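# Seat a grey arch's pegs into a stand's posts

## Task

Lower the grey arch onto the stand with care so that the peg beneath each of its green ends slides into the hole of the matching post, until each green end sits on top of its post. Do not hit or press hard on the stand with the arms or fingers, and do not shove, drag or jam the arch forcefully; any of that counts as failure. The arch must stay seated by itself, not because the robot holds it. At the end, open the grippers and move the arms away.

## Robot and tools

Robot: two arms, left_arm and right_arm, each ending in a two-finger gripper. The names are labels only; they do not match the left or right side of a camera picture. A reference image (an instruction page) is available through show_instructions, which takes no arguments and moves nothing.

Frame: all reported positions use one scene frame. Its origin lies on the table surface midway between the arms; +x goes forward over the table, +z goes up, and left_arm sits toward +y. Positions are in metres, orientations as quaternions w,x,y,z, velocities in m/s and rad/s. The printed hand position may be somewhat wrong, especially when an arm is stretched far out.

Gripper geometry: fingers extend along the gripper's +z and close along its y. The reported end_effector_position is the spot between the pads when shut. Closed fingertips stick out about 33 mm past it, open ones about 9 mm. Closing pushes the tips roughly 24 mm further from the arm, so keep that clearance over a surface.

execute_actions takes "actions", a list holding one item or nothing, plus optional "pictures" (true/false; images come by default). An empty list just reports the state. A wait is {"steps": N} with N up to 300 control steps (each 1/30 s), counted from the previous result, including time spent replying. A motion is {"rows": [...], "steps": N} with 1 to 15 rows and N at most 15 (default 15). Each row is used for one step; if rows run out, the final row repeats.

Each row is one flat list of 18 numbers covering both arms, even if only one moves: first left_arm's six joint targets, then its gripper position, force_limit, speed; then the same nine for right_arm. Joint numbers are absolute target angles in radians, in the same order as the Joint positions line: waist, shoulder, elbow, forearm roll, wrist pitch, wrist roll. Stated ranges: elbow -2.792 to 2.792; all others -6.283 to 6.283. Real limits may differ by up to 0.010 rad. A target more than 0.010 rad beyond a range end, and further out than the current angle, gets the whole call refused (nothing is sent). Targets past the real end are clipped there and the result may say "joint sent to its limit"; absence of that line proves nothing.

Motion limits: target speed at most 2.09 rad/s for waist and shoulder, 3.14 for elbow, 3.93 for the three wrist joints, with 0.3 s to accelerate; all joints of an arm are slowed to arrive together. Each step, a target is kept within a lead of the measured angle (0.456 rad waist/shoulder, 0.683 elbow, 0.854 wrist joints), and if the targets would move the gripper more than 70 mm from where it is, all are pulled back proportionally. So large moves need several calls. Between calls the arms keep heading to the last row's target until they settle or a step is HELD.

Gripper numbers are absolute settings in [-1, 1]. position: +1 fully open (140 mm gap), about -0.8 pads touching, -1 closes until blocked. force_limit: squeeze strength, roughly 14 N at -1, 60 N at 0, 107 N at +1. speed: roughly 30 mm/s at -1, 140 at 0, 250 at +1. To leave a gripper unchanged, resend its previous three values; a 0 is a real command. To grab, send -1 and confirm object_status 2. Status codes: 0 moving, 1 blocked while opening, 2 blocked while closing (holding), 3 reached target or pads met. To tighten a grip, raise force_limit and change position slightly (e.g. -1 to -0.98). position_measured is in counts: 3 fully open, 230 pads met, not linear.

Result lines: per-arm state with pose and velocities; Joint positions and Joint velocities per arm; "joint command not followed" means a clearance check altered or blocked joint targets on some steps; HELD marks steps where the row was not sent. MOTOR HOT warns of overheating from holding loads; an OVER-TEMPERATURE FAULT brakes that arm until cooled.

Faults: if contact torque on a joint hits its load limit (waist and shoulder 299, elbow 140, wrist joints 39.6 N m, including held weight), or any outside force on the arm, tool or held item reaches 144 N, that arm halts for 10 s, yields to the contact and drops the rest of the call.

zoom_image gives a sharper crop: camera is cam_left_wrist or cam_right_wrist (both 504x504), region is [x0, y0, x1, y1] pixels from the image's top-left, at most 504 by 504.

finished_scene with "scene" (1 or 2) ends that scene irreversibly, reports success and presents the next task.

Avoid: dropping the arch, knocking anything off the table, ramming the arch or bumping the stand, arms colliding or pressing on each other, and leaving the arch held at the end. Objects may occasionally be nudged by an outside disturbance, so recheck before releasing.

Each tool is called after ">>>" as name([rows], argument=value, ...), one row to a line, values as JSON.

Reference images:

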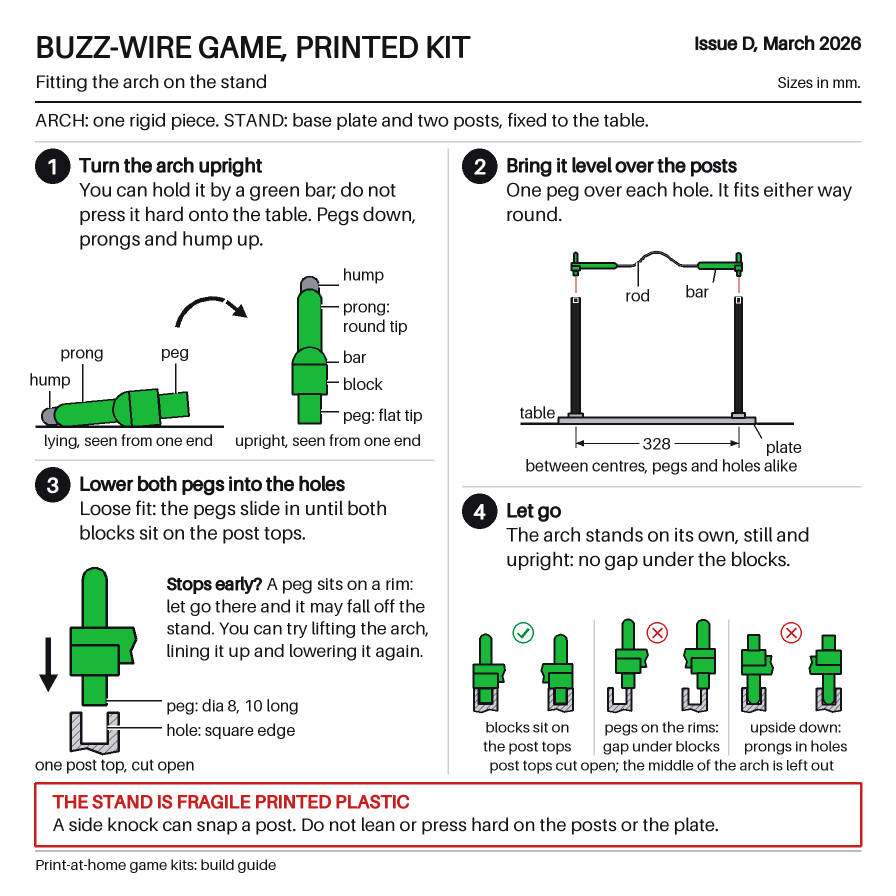

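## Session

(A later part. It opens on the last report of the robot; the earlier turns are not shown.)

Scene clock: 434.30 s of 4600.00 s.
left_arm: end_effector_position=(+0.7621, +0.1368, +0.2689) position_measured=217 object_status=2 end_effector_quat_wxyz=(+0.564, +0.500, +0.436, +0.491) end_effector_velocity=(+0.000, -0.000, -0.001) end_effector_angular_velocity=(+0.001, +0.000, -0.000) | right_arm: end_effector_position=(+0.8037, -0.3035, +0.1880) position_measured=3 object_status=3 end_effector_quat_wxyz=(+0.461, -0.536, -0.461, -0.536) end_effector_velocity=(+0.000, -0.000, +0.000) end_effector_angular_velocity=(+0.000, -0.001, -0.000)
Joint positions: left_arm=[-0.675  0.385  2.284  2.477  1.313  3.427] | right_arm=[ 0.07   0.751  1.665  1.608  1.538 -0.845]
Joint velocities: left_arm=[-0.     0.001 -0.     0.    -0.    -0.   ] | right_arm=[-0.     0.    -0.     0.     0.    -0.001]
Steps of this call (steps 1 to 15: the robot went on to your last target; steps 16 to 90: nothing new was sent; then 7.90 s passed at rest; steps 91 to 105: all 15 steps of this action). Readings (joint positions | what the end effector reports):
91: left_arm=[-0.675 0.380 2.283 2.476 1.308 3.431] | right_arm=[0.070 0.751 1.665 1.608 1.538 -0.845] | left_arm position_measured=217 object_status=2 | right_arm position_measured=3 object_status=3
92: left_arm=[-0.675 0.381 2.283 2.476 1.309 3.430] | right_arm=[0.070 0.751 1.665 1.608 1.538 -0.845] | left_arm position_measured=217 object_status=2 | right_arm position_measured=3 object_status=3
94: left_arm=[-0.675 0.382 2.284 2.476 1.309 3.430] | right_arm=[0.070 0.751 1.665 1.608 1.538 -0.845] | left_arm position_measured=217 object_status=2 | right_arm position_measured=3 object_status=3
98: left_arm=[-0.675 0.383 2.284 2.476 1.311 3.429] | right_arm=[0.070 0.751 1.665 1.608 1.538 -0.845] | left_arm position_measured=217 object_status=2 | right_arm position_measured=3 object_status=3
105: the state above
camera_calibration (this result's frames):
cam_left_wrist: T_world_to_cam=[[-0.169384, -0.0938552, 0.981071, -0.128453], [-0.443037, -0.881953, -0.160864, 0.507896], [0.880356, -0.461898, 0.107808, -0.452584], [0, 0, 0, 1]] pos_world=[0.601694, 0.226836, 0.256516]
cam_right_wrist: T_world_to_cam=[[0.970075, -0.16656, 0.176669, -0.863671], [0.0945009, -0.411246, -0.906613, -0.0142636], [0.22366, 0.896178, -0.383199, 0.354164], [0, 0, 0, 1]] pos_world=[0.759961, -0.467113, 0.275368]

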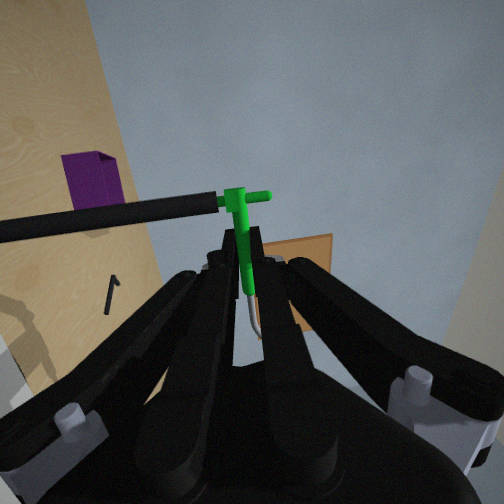

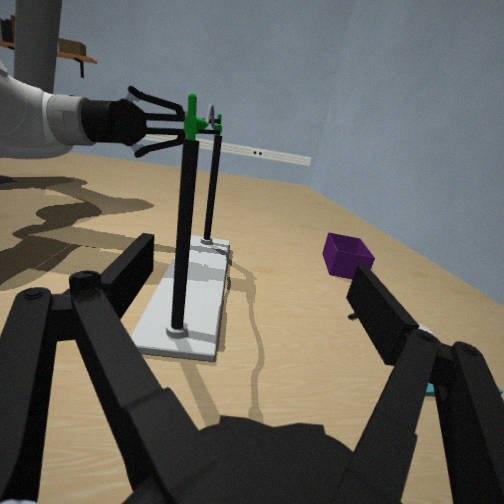

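>>> execute_actions([
  {"rows": [[-0.6752, 0.3872, 2.2843, 2.4779, 1.3146, 3.4256, -1, 0, -0.6, 0.0699, 0.7505, 1.6648, 1.6075, 1.5382, -0.8452, 1, 0, 0],[-0.6752, 0.3872, 2.2843, 2.4779, 1.3146, 3.4256, -1, 0, -0.6, 0.0699, 0.7505, 1.6648, 1.6075, 1.5382, -0.8452, 1, 0, 0],[-0.6752, 0.3872, 2.2843, 2.4779, 1.3146, 3.4256, -1, 0, -0.6, 0.0699, 0.7505, 1.6648, 1.6075, 1.5382, -0.8452, 1, 0, 0],[-0.6752, 0.3872, 2.2843, 2.4779, 1.3146, 3.4256, -1, 0, -0.6, 0.0699, 0.7505, 1.6648, 1.6075, 1.5382, -0.8452, 1, 0, 0],[-0.6752, 0.3890, 2.2846, 2.4782, 1.3164, 3.4242, -1, 0, -0.6, 0.0699, 0.7505, 1.6648, 1.6075, 1.5382, -0.8452, 1, 0, 0],[-0.6752, 0.3890, 2.2846, 2.4782, 1.3164, 3.4242, -1, 0, -0.6, 0.0699, 0.7505, 1.6648, 1.6075, 1.5382, -0.8452, 1, 0, 0],[-0.6752, 0.3890, 2.2846, 2.4782, 1.3164, 3.4242, -1, 0, -0.6, 0.0699, 0.7505, 1.6648, 1.6075, 1.5382, -0.8452, 1, 0, 0],[-0.6752, 0.3890, 2.2846, 2.4782, 1.3164, 3.4242, -1, 0, -0.6, 0.0699, 0.7505, 1.6648, 1.6075, 1.5382, -0.8452, 1, 0, 0],[-0.6752, 0.3909, 2.2850, 2.4786, 1.3181, 3.4227, -1, 0, -0.6, 0.0699, 0.7505, 1.6648, 1.6075, 1.5382, -0.8452, 1, 0, 0]], "steps": 15},
])

>>> zoom_image(camera="cam_right_wrist", region=[160, 80, 250, 170])

>>> zoom_image(camera="cam_left_wrist", region=[170, 160, 280, 240])

Scene clock: 448.10 s of 4600.00 s.
left_arm: end_effector_position=(+0.7621, +0.1368, +0.2659) position_measured=217 object_status=2 end_effector_quat_wxyz=(+0.564, +0.500, +0.436, +0.491) end_effector_velocity=(+0.000, +0.000, -0.000) end_effector_angular_velocity=(-0.000, +0.001, +0.001) | right_arm: end_effector_position=(+0.8037, -0.3035, +0.1880) position_measured=3 object_status=3 end_effector_quat_wxyz=(+0.461, -0.536, -0.461, -0.536) end_effector_velocity=(-0.000, +0.000, +0.000) end_effector_angular_velocity=(-0.000, -0.001, +0.000)
Joint positions: left_arm=[-0.675  0.391  2.285  2.479  1.318  3.423] | right_arm=[ 0.07   0.751  1.665  1.608  1.538 -0.845]
Joint velocities: left_arm=[ 0.    -0.     0.    -0.001 -0.001  0.   ] | right_arm=[ 0. -0. -0. -0. -0. -0.]
Steps of this call (steps 1 to 15: the robot went on to your last target; steps 16 to 90: nothing new was sent; then 10.30 s passed at rest; steps 91 to 105: all 15 steps of this action). Readings (joint positions | what the end effector reports):
91: left_arm=[-0.675 0.385 2.284 2.478 1.313 3.427] | right_arm=[0.070 0.751 1.665 1.608 1.538 -0.845] | left_arm position_measured=217 object_status=2 | right_arm position_measured=3 object_status=3
92: left_arm=[-0.675 0.386 2.284 2.478 1.314 3.426] | right_arm=[0.070 0.751 1.665 1.608 1.538 -0.845] | left_arm position_measured=217 object_status=2 | right_arm position_measured=3 object_status=3
94: left_arm=[-0.675 0.387 2.284 2.478 1.315 3.426] | right_arm=[0.070 0.751 1.665 1.608 1.538 -0.845] | left_arm position_measured=217 object_status=2 | right_arm position_measured=3 object_status=3
98: left_arm=[-0.675 0.389 2.285 2.478 1.316 3.424] | right_arm=[0.070 0.751 1.665 1.608 1.538 -0.845] | left_arm position_measured=217 object_status=2 | right_arm position_measured=3 object_status=3
105: the state above
camera_calibration (this result's frames):
cam_left_wrist: T_world_to_cam=[[-0.169401, -0.0938417, 0.981069, -0.125513], [-0.443226, -0.881854, -0.160883, 0.507516], [0.880258, -0.462089, 0.107794, -0.452075], [0, 0, 0, 1]] pos_world=[0.601625, 0.226878, 0.253518]
cam_right_wrist: T_world_to_cam=[[0.970075, -0.166561, 0.176669, -0.863671], [0.0945007, -0.411246, -0.906613, -0.0142634], [0.22366, 0.896178, -0.383199, 0.354164], [0, 0, 0, 1]] pos_world=[0.759961, -0.467113, 0.275368]

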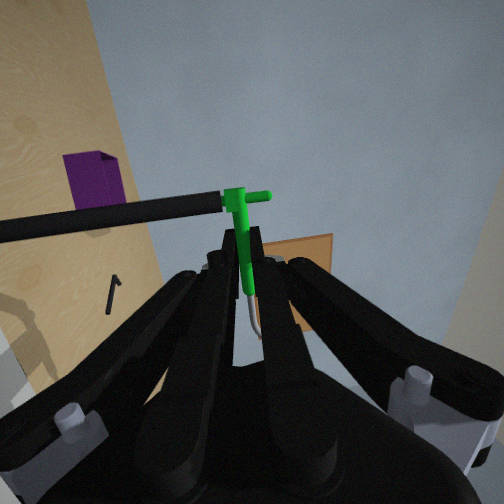

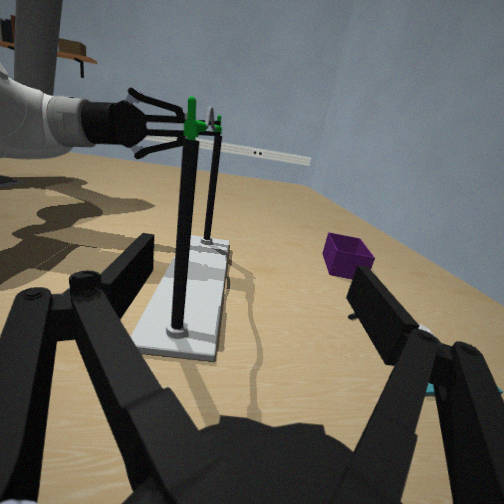

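Region (160, 80, 250, 170) of cam_right_wrist's 504x504 image, scaled by 5.600, with more detail than that image has.

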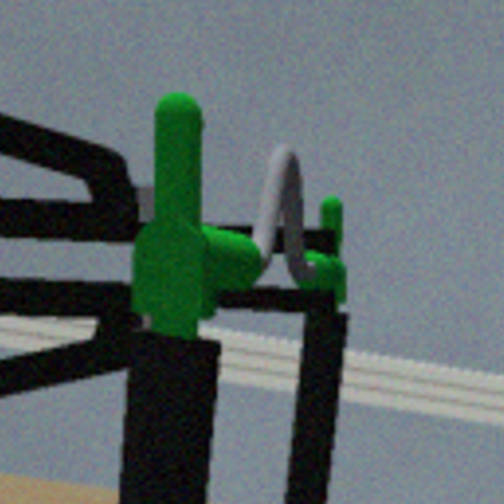

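Region (170, 160, 280, 240) of cam_left_wrist's 504x504 image, scaled by 4.582, with more detail than that image has; it fills the top 367 rows of this view, and the rest is white.

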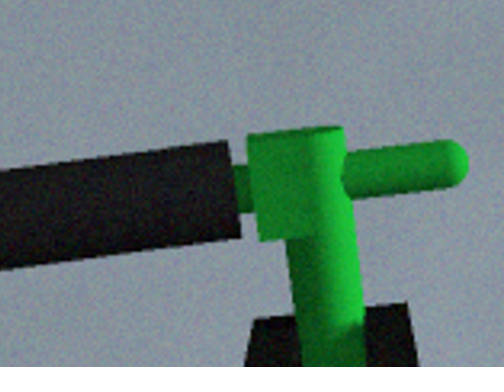

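>>> execute_actions([
  {"rows": [[-0.6752, 0.3909, 2.2850, 2.4786, 1.3181, 3.4227, -0.3, 0, -0.8, 0.0699, 0.7505, 1.6648, 1.6075, 1.5382, -0.8452, 1, 0, 0]], "steps": 15},
], pictures=false)

>>> execute_actions([
  {"steps": 20},
])

>>> zoom_image(camera="cam_right_wrist", region=[160, 80, 250, 170])

>>> zoom_image(camera="cam_left_wrist", region=[170, 160, 280, 240])

Scene clock: 453.97 s of 4600.00 s.
left_arm: end_effector_position=(+0.7619, +0.1368, +0.2658) position_measured=179 object_status=0 end_effector_quat_wxyz=(+0.564, +0.500, +0.436, +0.491) end_effector_velocity=(+0.001, -0.001, +0.001) end_effector_angular_velocity=(-0.002, -0.001, -0.000) | right_arm: end_effector_position=(+0.8037, -0.3035, +0.1880) position_measured=3 object_status=3 end_effector_quat_wxyz=(+0.461, -0.536, -0.461, -0.536) end_effector_velocity=(+0.000, +0.000, -0.000) end_effector_angular_velocity=(-0.000, +0.000, -0.000)
Joint positions: left_arm=[-0.675  0.391  2.285  2.479  1.318  3.423] | right_arm=[ 0.07   0.751  1.665  1.608  1.538 -0.845]
Joint velocities: left_arm=[-0.    -0.    -0.002 -0.    -0.001 -0.001] | right_arm=[ 0.    -0.    -0.     0.    -0.001  0.   ]
Steps of this call (steps 1 to 15: the robot went on to your last target; steps 16 to 90: nothing new was sent; then 2.37 s passed at rest; steps 91 to 105: all 15 steps of this action). Readings (joint positions | what the end effector reports):
91: left_arm=[-0.675 0.391 2.285 2.479 1.318 3.423] | right_arm=[0.070 0.751 1.665 1.608 1.538 -0.845] | left_arm position_measured=217 object_status=0 | right_arm position_measured=3 object_status=3
92: left_arm=[-0.675 0.391 2.285 2.479 1.318 3.423] | right_arm=[0.070 0.751 1.665 1.608 1.538 -0.845] | left_arm position_measured=217 object_status=0 | right_arm position_measured=3 object_status=3
94: left_arm=[-0.675 0.391 2.286 2.479 1.318 3.423] | right_arm=[0.070 0.751 1.665 1.608 1.538 -0.845] | left_arm position_measured=210 object_status=0 | right_arm position_measured=3 object_status=3
98: left_arm=[-0.675 0.391 2.286 2.479 1.318 3.423] | right_arm=[0.070 0.751 1.665 1.608 1.538 -0.845] | left_arm position_measured=199 object_status=0 | right_arm position_measured=3 object_status=3
105: the state above

Scene clock: 454.63 s of 4600.00 s.
left_arm: end_effector_position=(+0.7620, +0.1368, +0.2659) position_measured=167 object_status=3 end_effector_quat_wxyz=(+0.564, +0.500, +0.436, +0.491) end_effector_velocity=(-0.000, +0.000, +0.002) end_effector_angular_velocity=(-0.001, -0.001, -0.000) | right_arm: end_effector_position=(+0.8037, -0.3035, +0.1880) position_measured=3 object_status=3 end_effector_quat_wxyz=(+0.461, -0.536, -0.461, -0.536) end_effector_velocity=(+0.000, +0.000, -0.000) end_effector_angular_velocity=(-0.000, +0.000, +0.000)
Joint positions: left_arm=[-0.675  0.391  2.285  2.479  1.318  3.423] | right_arm=[ 0.07   0.751  1.665  1.608  1.538 -0.845]
Joint velocities: left_arm=[ 0.    -0.002  0.    -0.    -0.     0.   ] | right_arm=[ 0.     0.    -0.001 -0.    -0.     0.   ]
Steps of this call (steps 1 to 15: the robot went on to your last target; steps 16 to 20: nothing new was sent). Readings (joint positions | what the end effector reports):
1: left_arm=[-0.675 0.391 2.285 2.479 1.318 3.423] | right_arm=[0.070 0.751 1.665 1.608 1.538 -0.845] | left_arm position_measured=176 object_status=0 | right_arm position_measured=3 object_status=3
2: left_arm=[-0.675 0.391 2.285 2.479 1.318 3.423] | right_arm=[0.070 0.751 1.665 1.608 1.538 -0.845] | left_arm position_measured=174 object_status=0 | right_arm position_measured=3 object_status=3
4: left_arm=[-0.675 0.391 2.285 2.479 1.318 3.423] | right_arm=[0.070 0.751 1.665 1.608 1.538 -0.845] | left_arm position_measured=168 object_status=0 | right_arm position_measured=3 object_status=3
8: left_arm=[-0.675 0.391 2.285 2.479 1.318 3.423] | right_arm=[0.070 0.751 1.665 1.608 1.538 -0.845] | left_arm position_measured=167 object_status=0 | right_arm position_measured=3 object_status=3
20: the state above
All arms were judged still, so your last target was given up. Only a new action makes them travel on or press farther. Fingers that are still opening or closing keep moving.
camera_calibration (this result's frames):
cam_left_wrist: T_world_to_cam=[[-0.169388, -0.0938567, 0.98107, -0.12551], [-0.443238, -0.881847, -0.160892, 0.507519], [0.880255, -0.4621, 0.107774, -0.45205], [0, 0, 0, 1]] pos_world=[0.601611, 0.226882, 0.253509]
cam_right_wrist: T_world_to_cam=[[0.970075, -0.166561, 0.176669, -0.863671], [0.0945007, -0.411246, -0.906613, -0.0142633], [0.22366, 0.896178, -0.383199, 0.354164], [0, 0, 0, 1]] pos_world=[0.759961, -0.467113, 0.275368]

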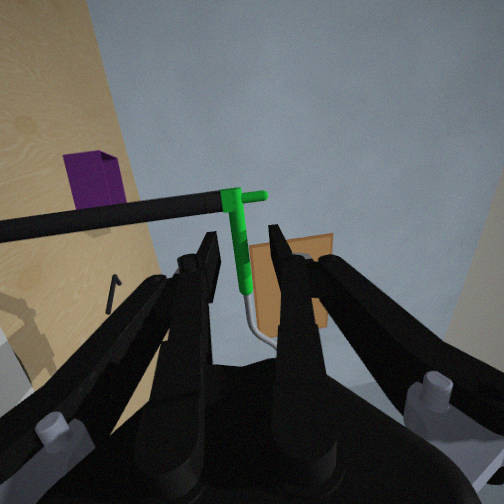

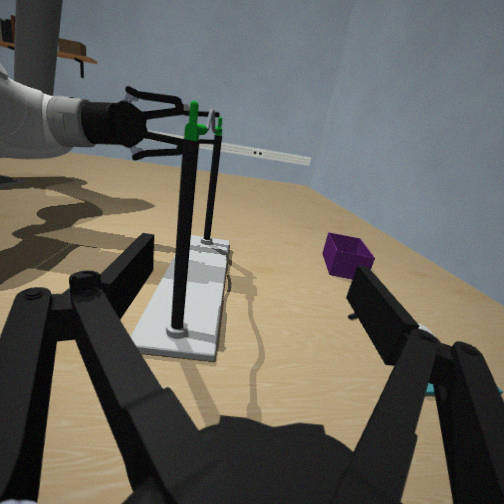

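Region (160, 80, 250, 170) of cam_right_wrist's 504x504 image, scaled by 5.600, with more detail than that image has.

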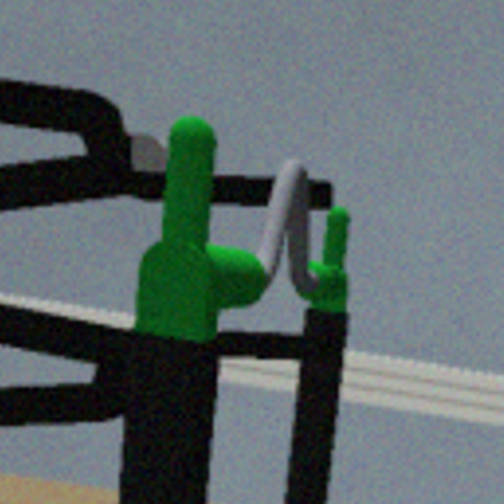

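Region (170, 160, 280, 240) of cam_left_wrist's 504x504 image, scaled by 4.582, with more detail than that image has; it fills the top 367 rows of this view, and the rest is white.

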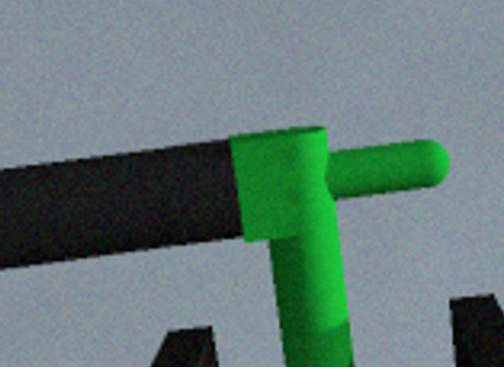

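>>> execute_actions([
  {"rows": [[-0.7859, 0.3507, 2.4068, 2.3836, 1.4098, 3.4024, -0.3, 0, -0.8, 0.0699, 0.7505, 1.6648, 1.6075, 1.5382, -0.8452, 1, 0, 0]], "steps": 15},
], pictures=false)

>>> execute_actions([
  {"steps": 10},
])

Scene clock: 469.53 s of 4600.00 s.
left_arm: end_effector_position=(+0.6838, +0.1476, +0.2564) position_measured=167 object_status=3 end_effector_quat_wxyz=(+0.565, +0.500, +0.436, +0.491) end_effector_velocity=(+0.000, +0.000, +0.001) end_effector_angular_velocity=(-0.001, -0.001, +0.001) | right_arm: end_effector_position=(+0.8037, -0.3035, +0.1880) position_measured=3 object_status=3 end_effector_quat_wxyz=(+0.461, -0.536, -0.461, -0.536) end_effector_velocity=(-0.001, +0.000, -0.001) end_effector_angular_velocity=(-0.000, +0.002, +0.001)
Joint positions: left_arm=[-0.786  0.351  2.407  2.384  1.41   3.402] | right_arm=[ 0.07   0.751  1.665  1.608  1.538 -0.845]
Joint velocities: left_arm=[-0.    -0.001 -0.    -0.001  0.    -0.   ] | right_arm=[ 0.     0.     0.001 -0.001 -0.     0.   ]
Steps of this call (steps 1 to 90: nothing new was sent; then 11.40 s passed at rest; steps 91 to 105: all 15 steps of this action). Readings (joint positions | what the end effector reports):
91: left_arm=[-0.675 0.391 2.285 2.478 1.318 3.423] | right_arm=[0.070 0.751 1.665 1.608 1.538 -0.845] | left_arm position_measured=167 object_status=3 | right_arm position_measured=3 object_status=3
92: left_arm=[-0.679 0.390 2.289 2.474 1.322 3.422] | right_arm=[0.070 0.751 1.665 1.608 1.538 -0.845] | left_arm position_measured=167 object_status=3 | right_arm position_measured=3 object_status=3
94: left_arm=[-0.711 0.378 2.324 2.447 1.348 3.416] | right_arm=[0.070 0.751 1.665 1.608 1.538 -0.845] | left_arm position_measured=167 object_status=3 | right_arm position_measured=3 object_status=3
98: left_arm=[-0.784 0.351 2.405 2.386 1.408 3.403] | right_arm=[0.070 0.751 1.665 1.608 1.538 -0.845] | left_arm position_measured=167 object_status=3 | right_arm position_measured=3 object_status=3
105: the state above

Scene clock: 469.87 s of 4600.00 s.
left_arm: end_effector_position=(+0.6838, +0.1476, +0.2564) position_measured=167 object_status=3 end_effector_quat_wxyz=(+0.565, +0.500, +0.436, +0.491) end_effector_velocity=(-0.000, -0.000, -0.001) end_effector_angular_velocity=(+0.001, +0.000, -0.001) | right_arm: end_effector_position=(+0.8037, -0.3035, +0.1880) position_measured=3 object_status=3 end_effector_quat_wxyz=(+0.461, -0.536, -0.461, -0.536) end_effector_velocity=(-0.000, +0.000, +0.000) end_effector_angular_velocity=(-0.001, -0.001, -0.000)
Joint positions: left_arm=[-0.786  0.351  2.407  2.384  1.41   3.402] | right_arm=[ 0.07   0.751  1.665  1.608  1.538 -0.845]
Joint velocities: left_arm=[-0.     0.001  0.001  0.     0.     0.   ] | right_arm=[ 0.    -0.     0.    -0.001 -0.001 -0.   ]
Steps of this call (steps 1 to 10: the robot went on to your last target). Readings (joint positions | what the end effector reports):
1: left_arm=[-0.786 0.351 2.407 2.384 1.410 3.402] | right_arm=[0.070 0.751 1.665 1.608 1.538 -0.845] | left_arm position_measured=167 object_status=3 | right_arm position_measured=3 object_status=3
2: left_arm=[-0.786 0.351 2.407 2.384 1.410 3.402] | right_arm=[0.070 0.751 1.665 1.608 1.538 -0.845] | left_arm position_measured=167 object_status=3 | right_arm position_measured=3 object_status=3
4: left_arm=[-0.786 0.351 2.407 2.384 1.410 3.402] | right_arm=[0.070 0.751 1.665 1.608 1.538 -0.845] | left_arm position_measured=167 object_status=3 | right_arm position_measured=3 object_status=3
8: left_arm=[-0.786 0.351 2.407 2.384 1.410 3.402] | right_arm=[0.070 0.751 1.665 1.608 1.538 -0.845] | left_arm position_measured=167 object_status=3 | right_arm position_measured=3 object_status=3
10: the state above
camera_calibration (this result's frames):
cam_left_wrist: T_world_to_cam=[[-0.170193, -0.092707, 0.98104, -0.128034], [-0.444859, -0.881113, -0.160439, 0.481698], [0.879281, -0.46373, 0.108718, -0.376513], [0, 0, 0, 1]] pos_world=[0.523558, 0.23796, 0.243823]
cam_right_wrist: T_world_to_cam=[[0.970075, -0.16656, 0.176669, -0.863671], [0.0945014, -0.411246, -0.906613, -0.0142637], [0.22366, 0.896178, -0.383199, 0.354164], [0, 0, 0, 1]] pos_world=[0.759961, -0.467113, 0.275368]

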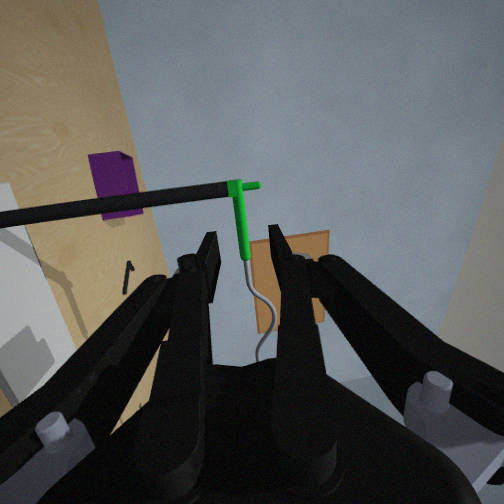

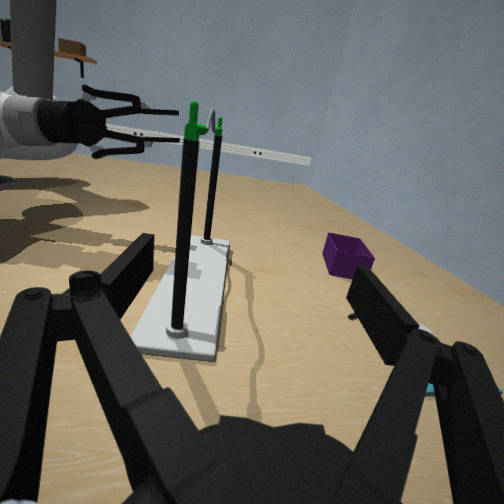

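The arch is seated on both posts and the gripper is clear. Finishing scene 1.

>>> finished_scene(scene=1)

The scene is finished: the task was done.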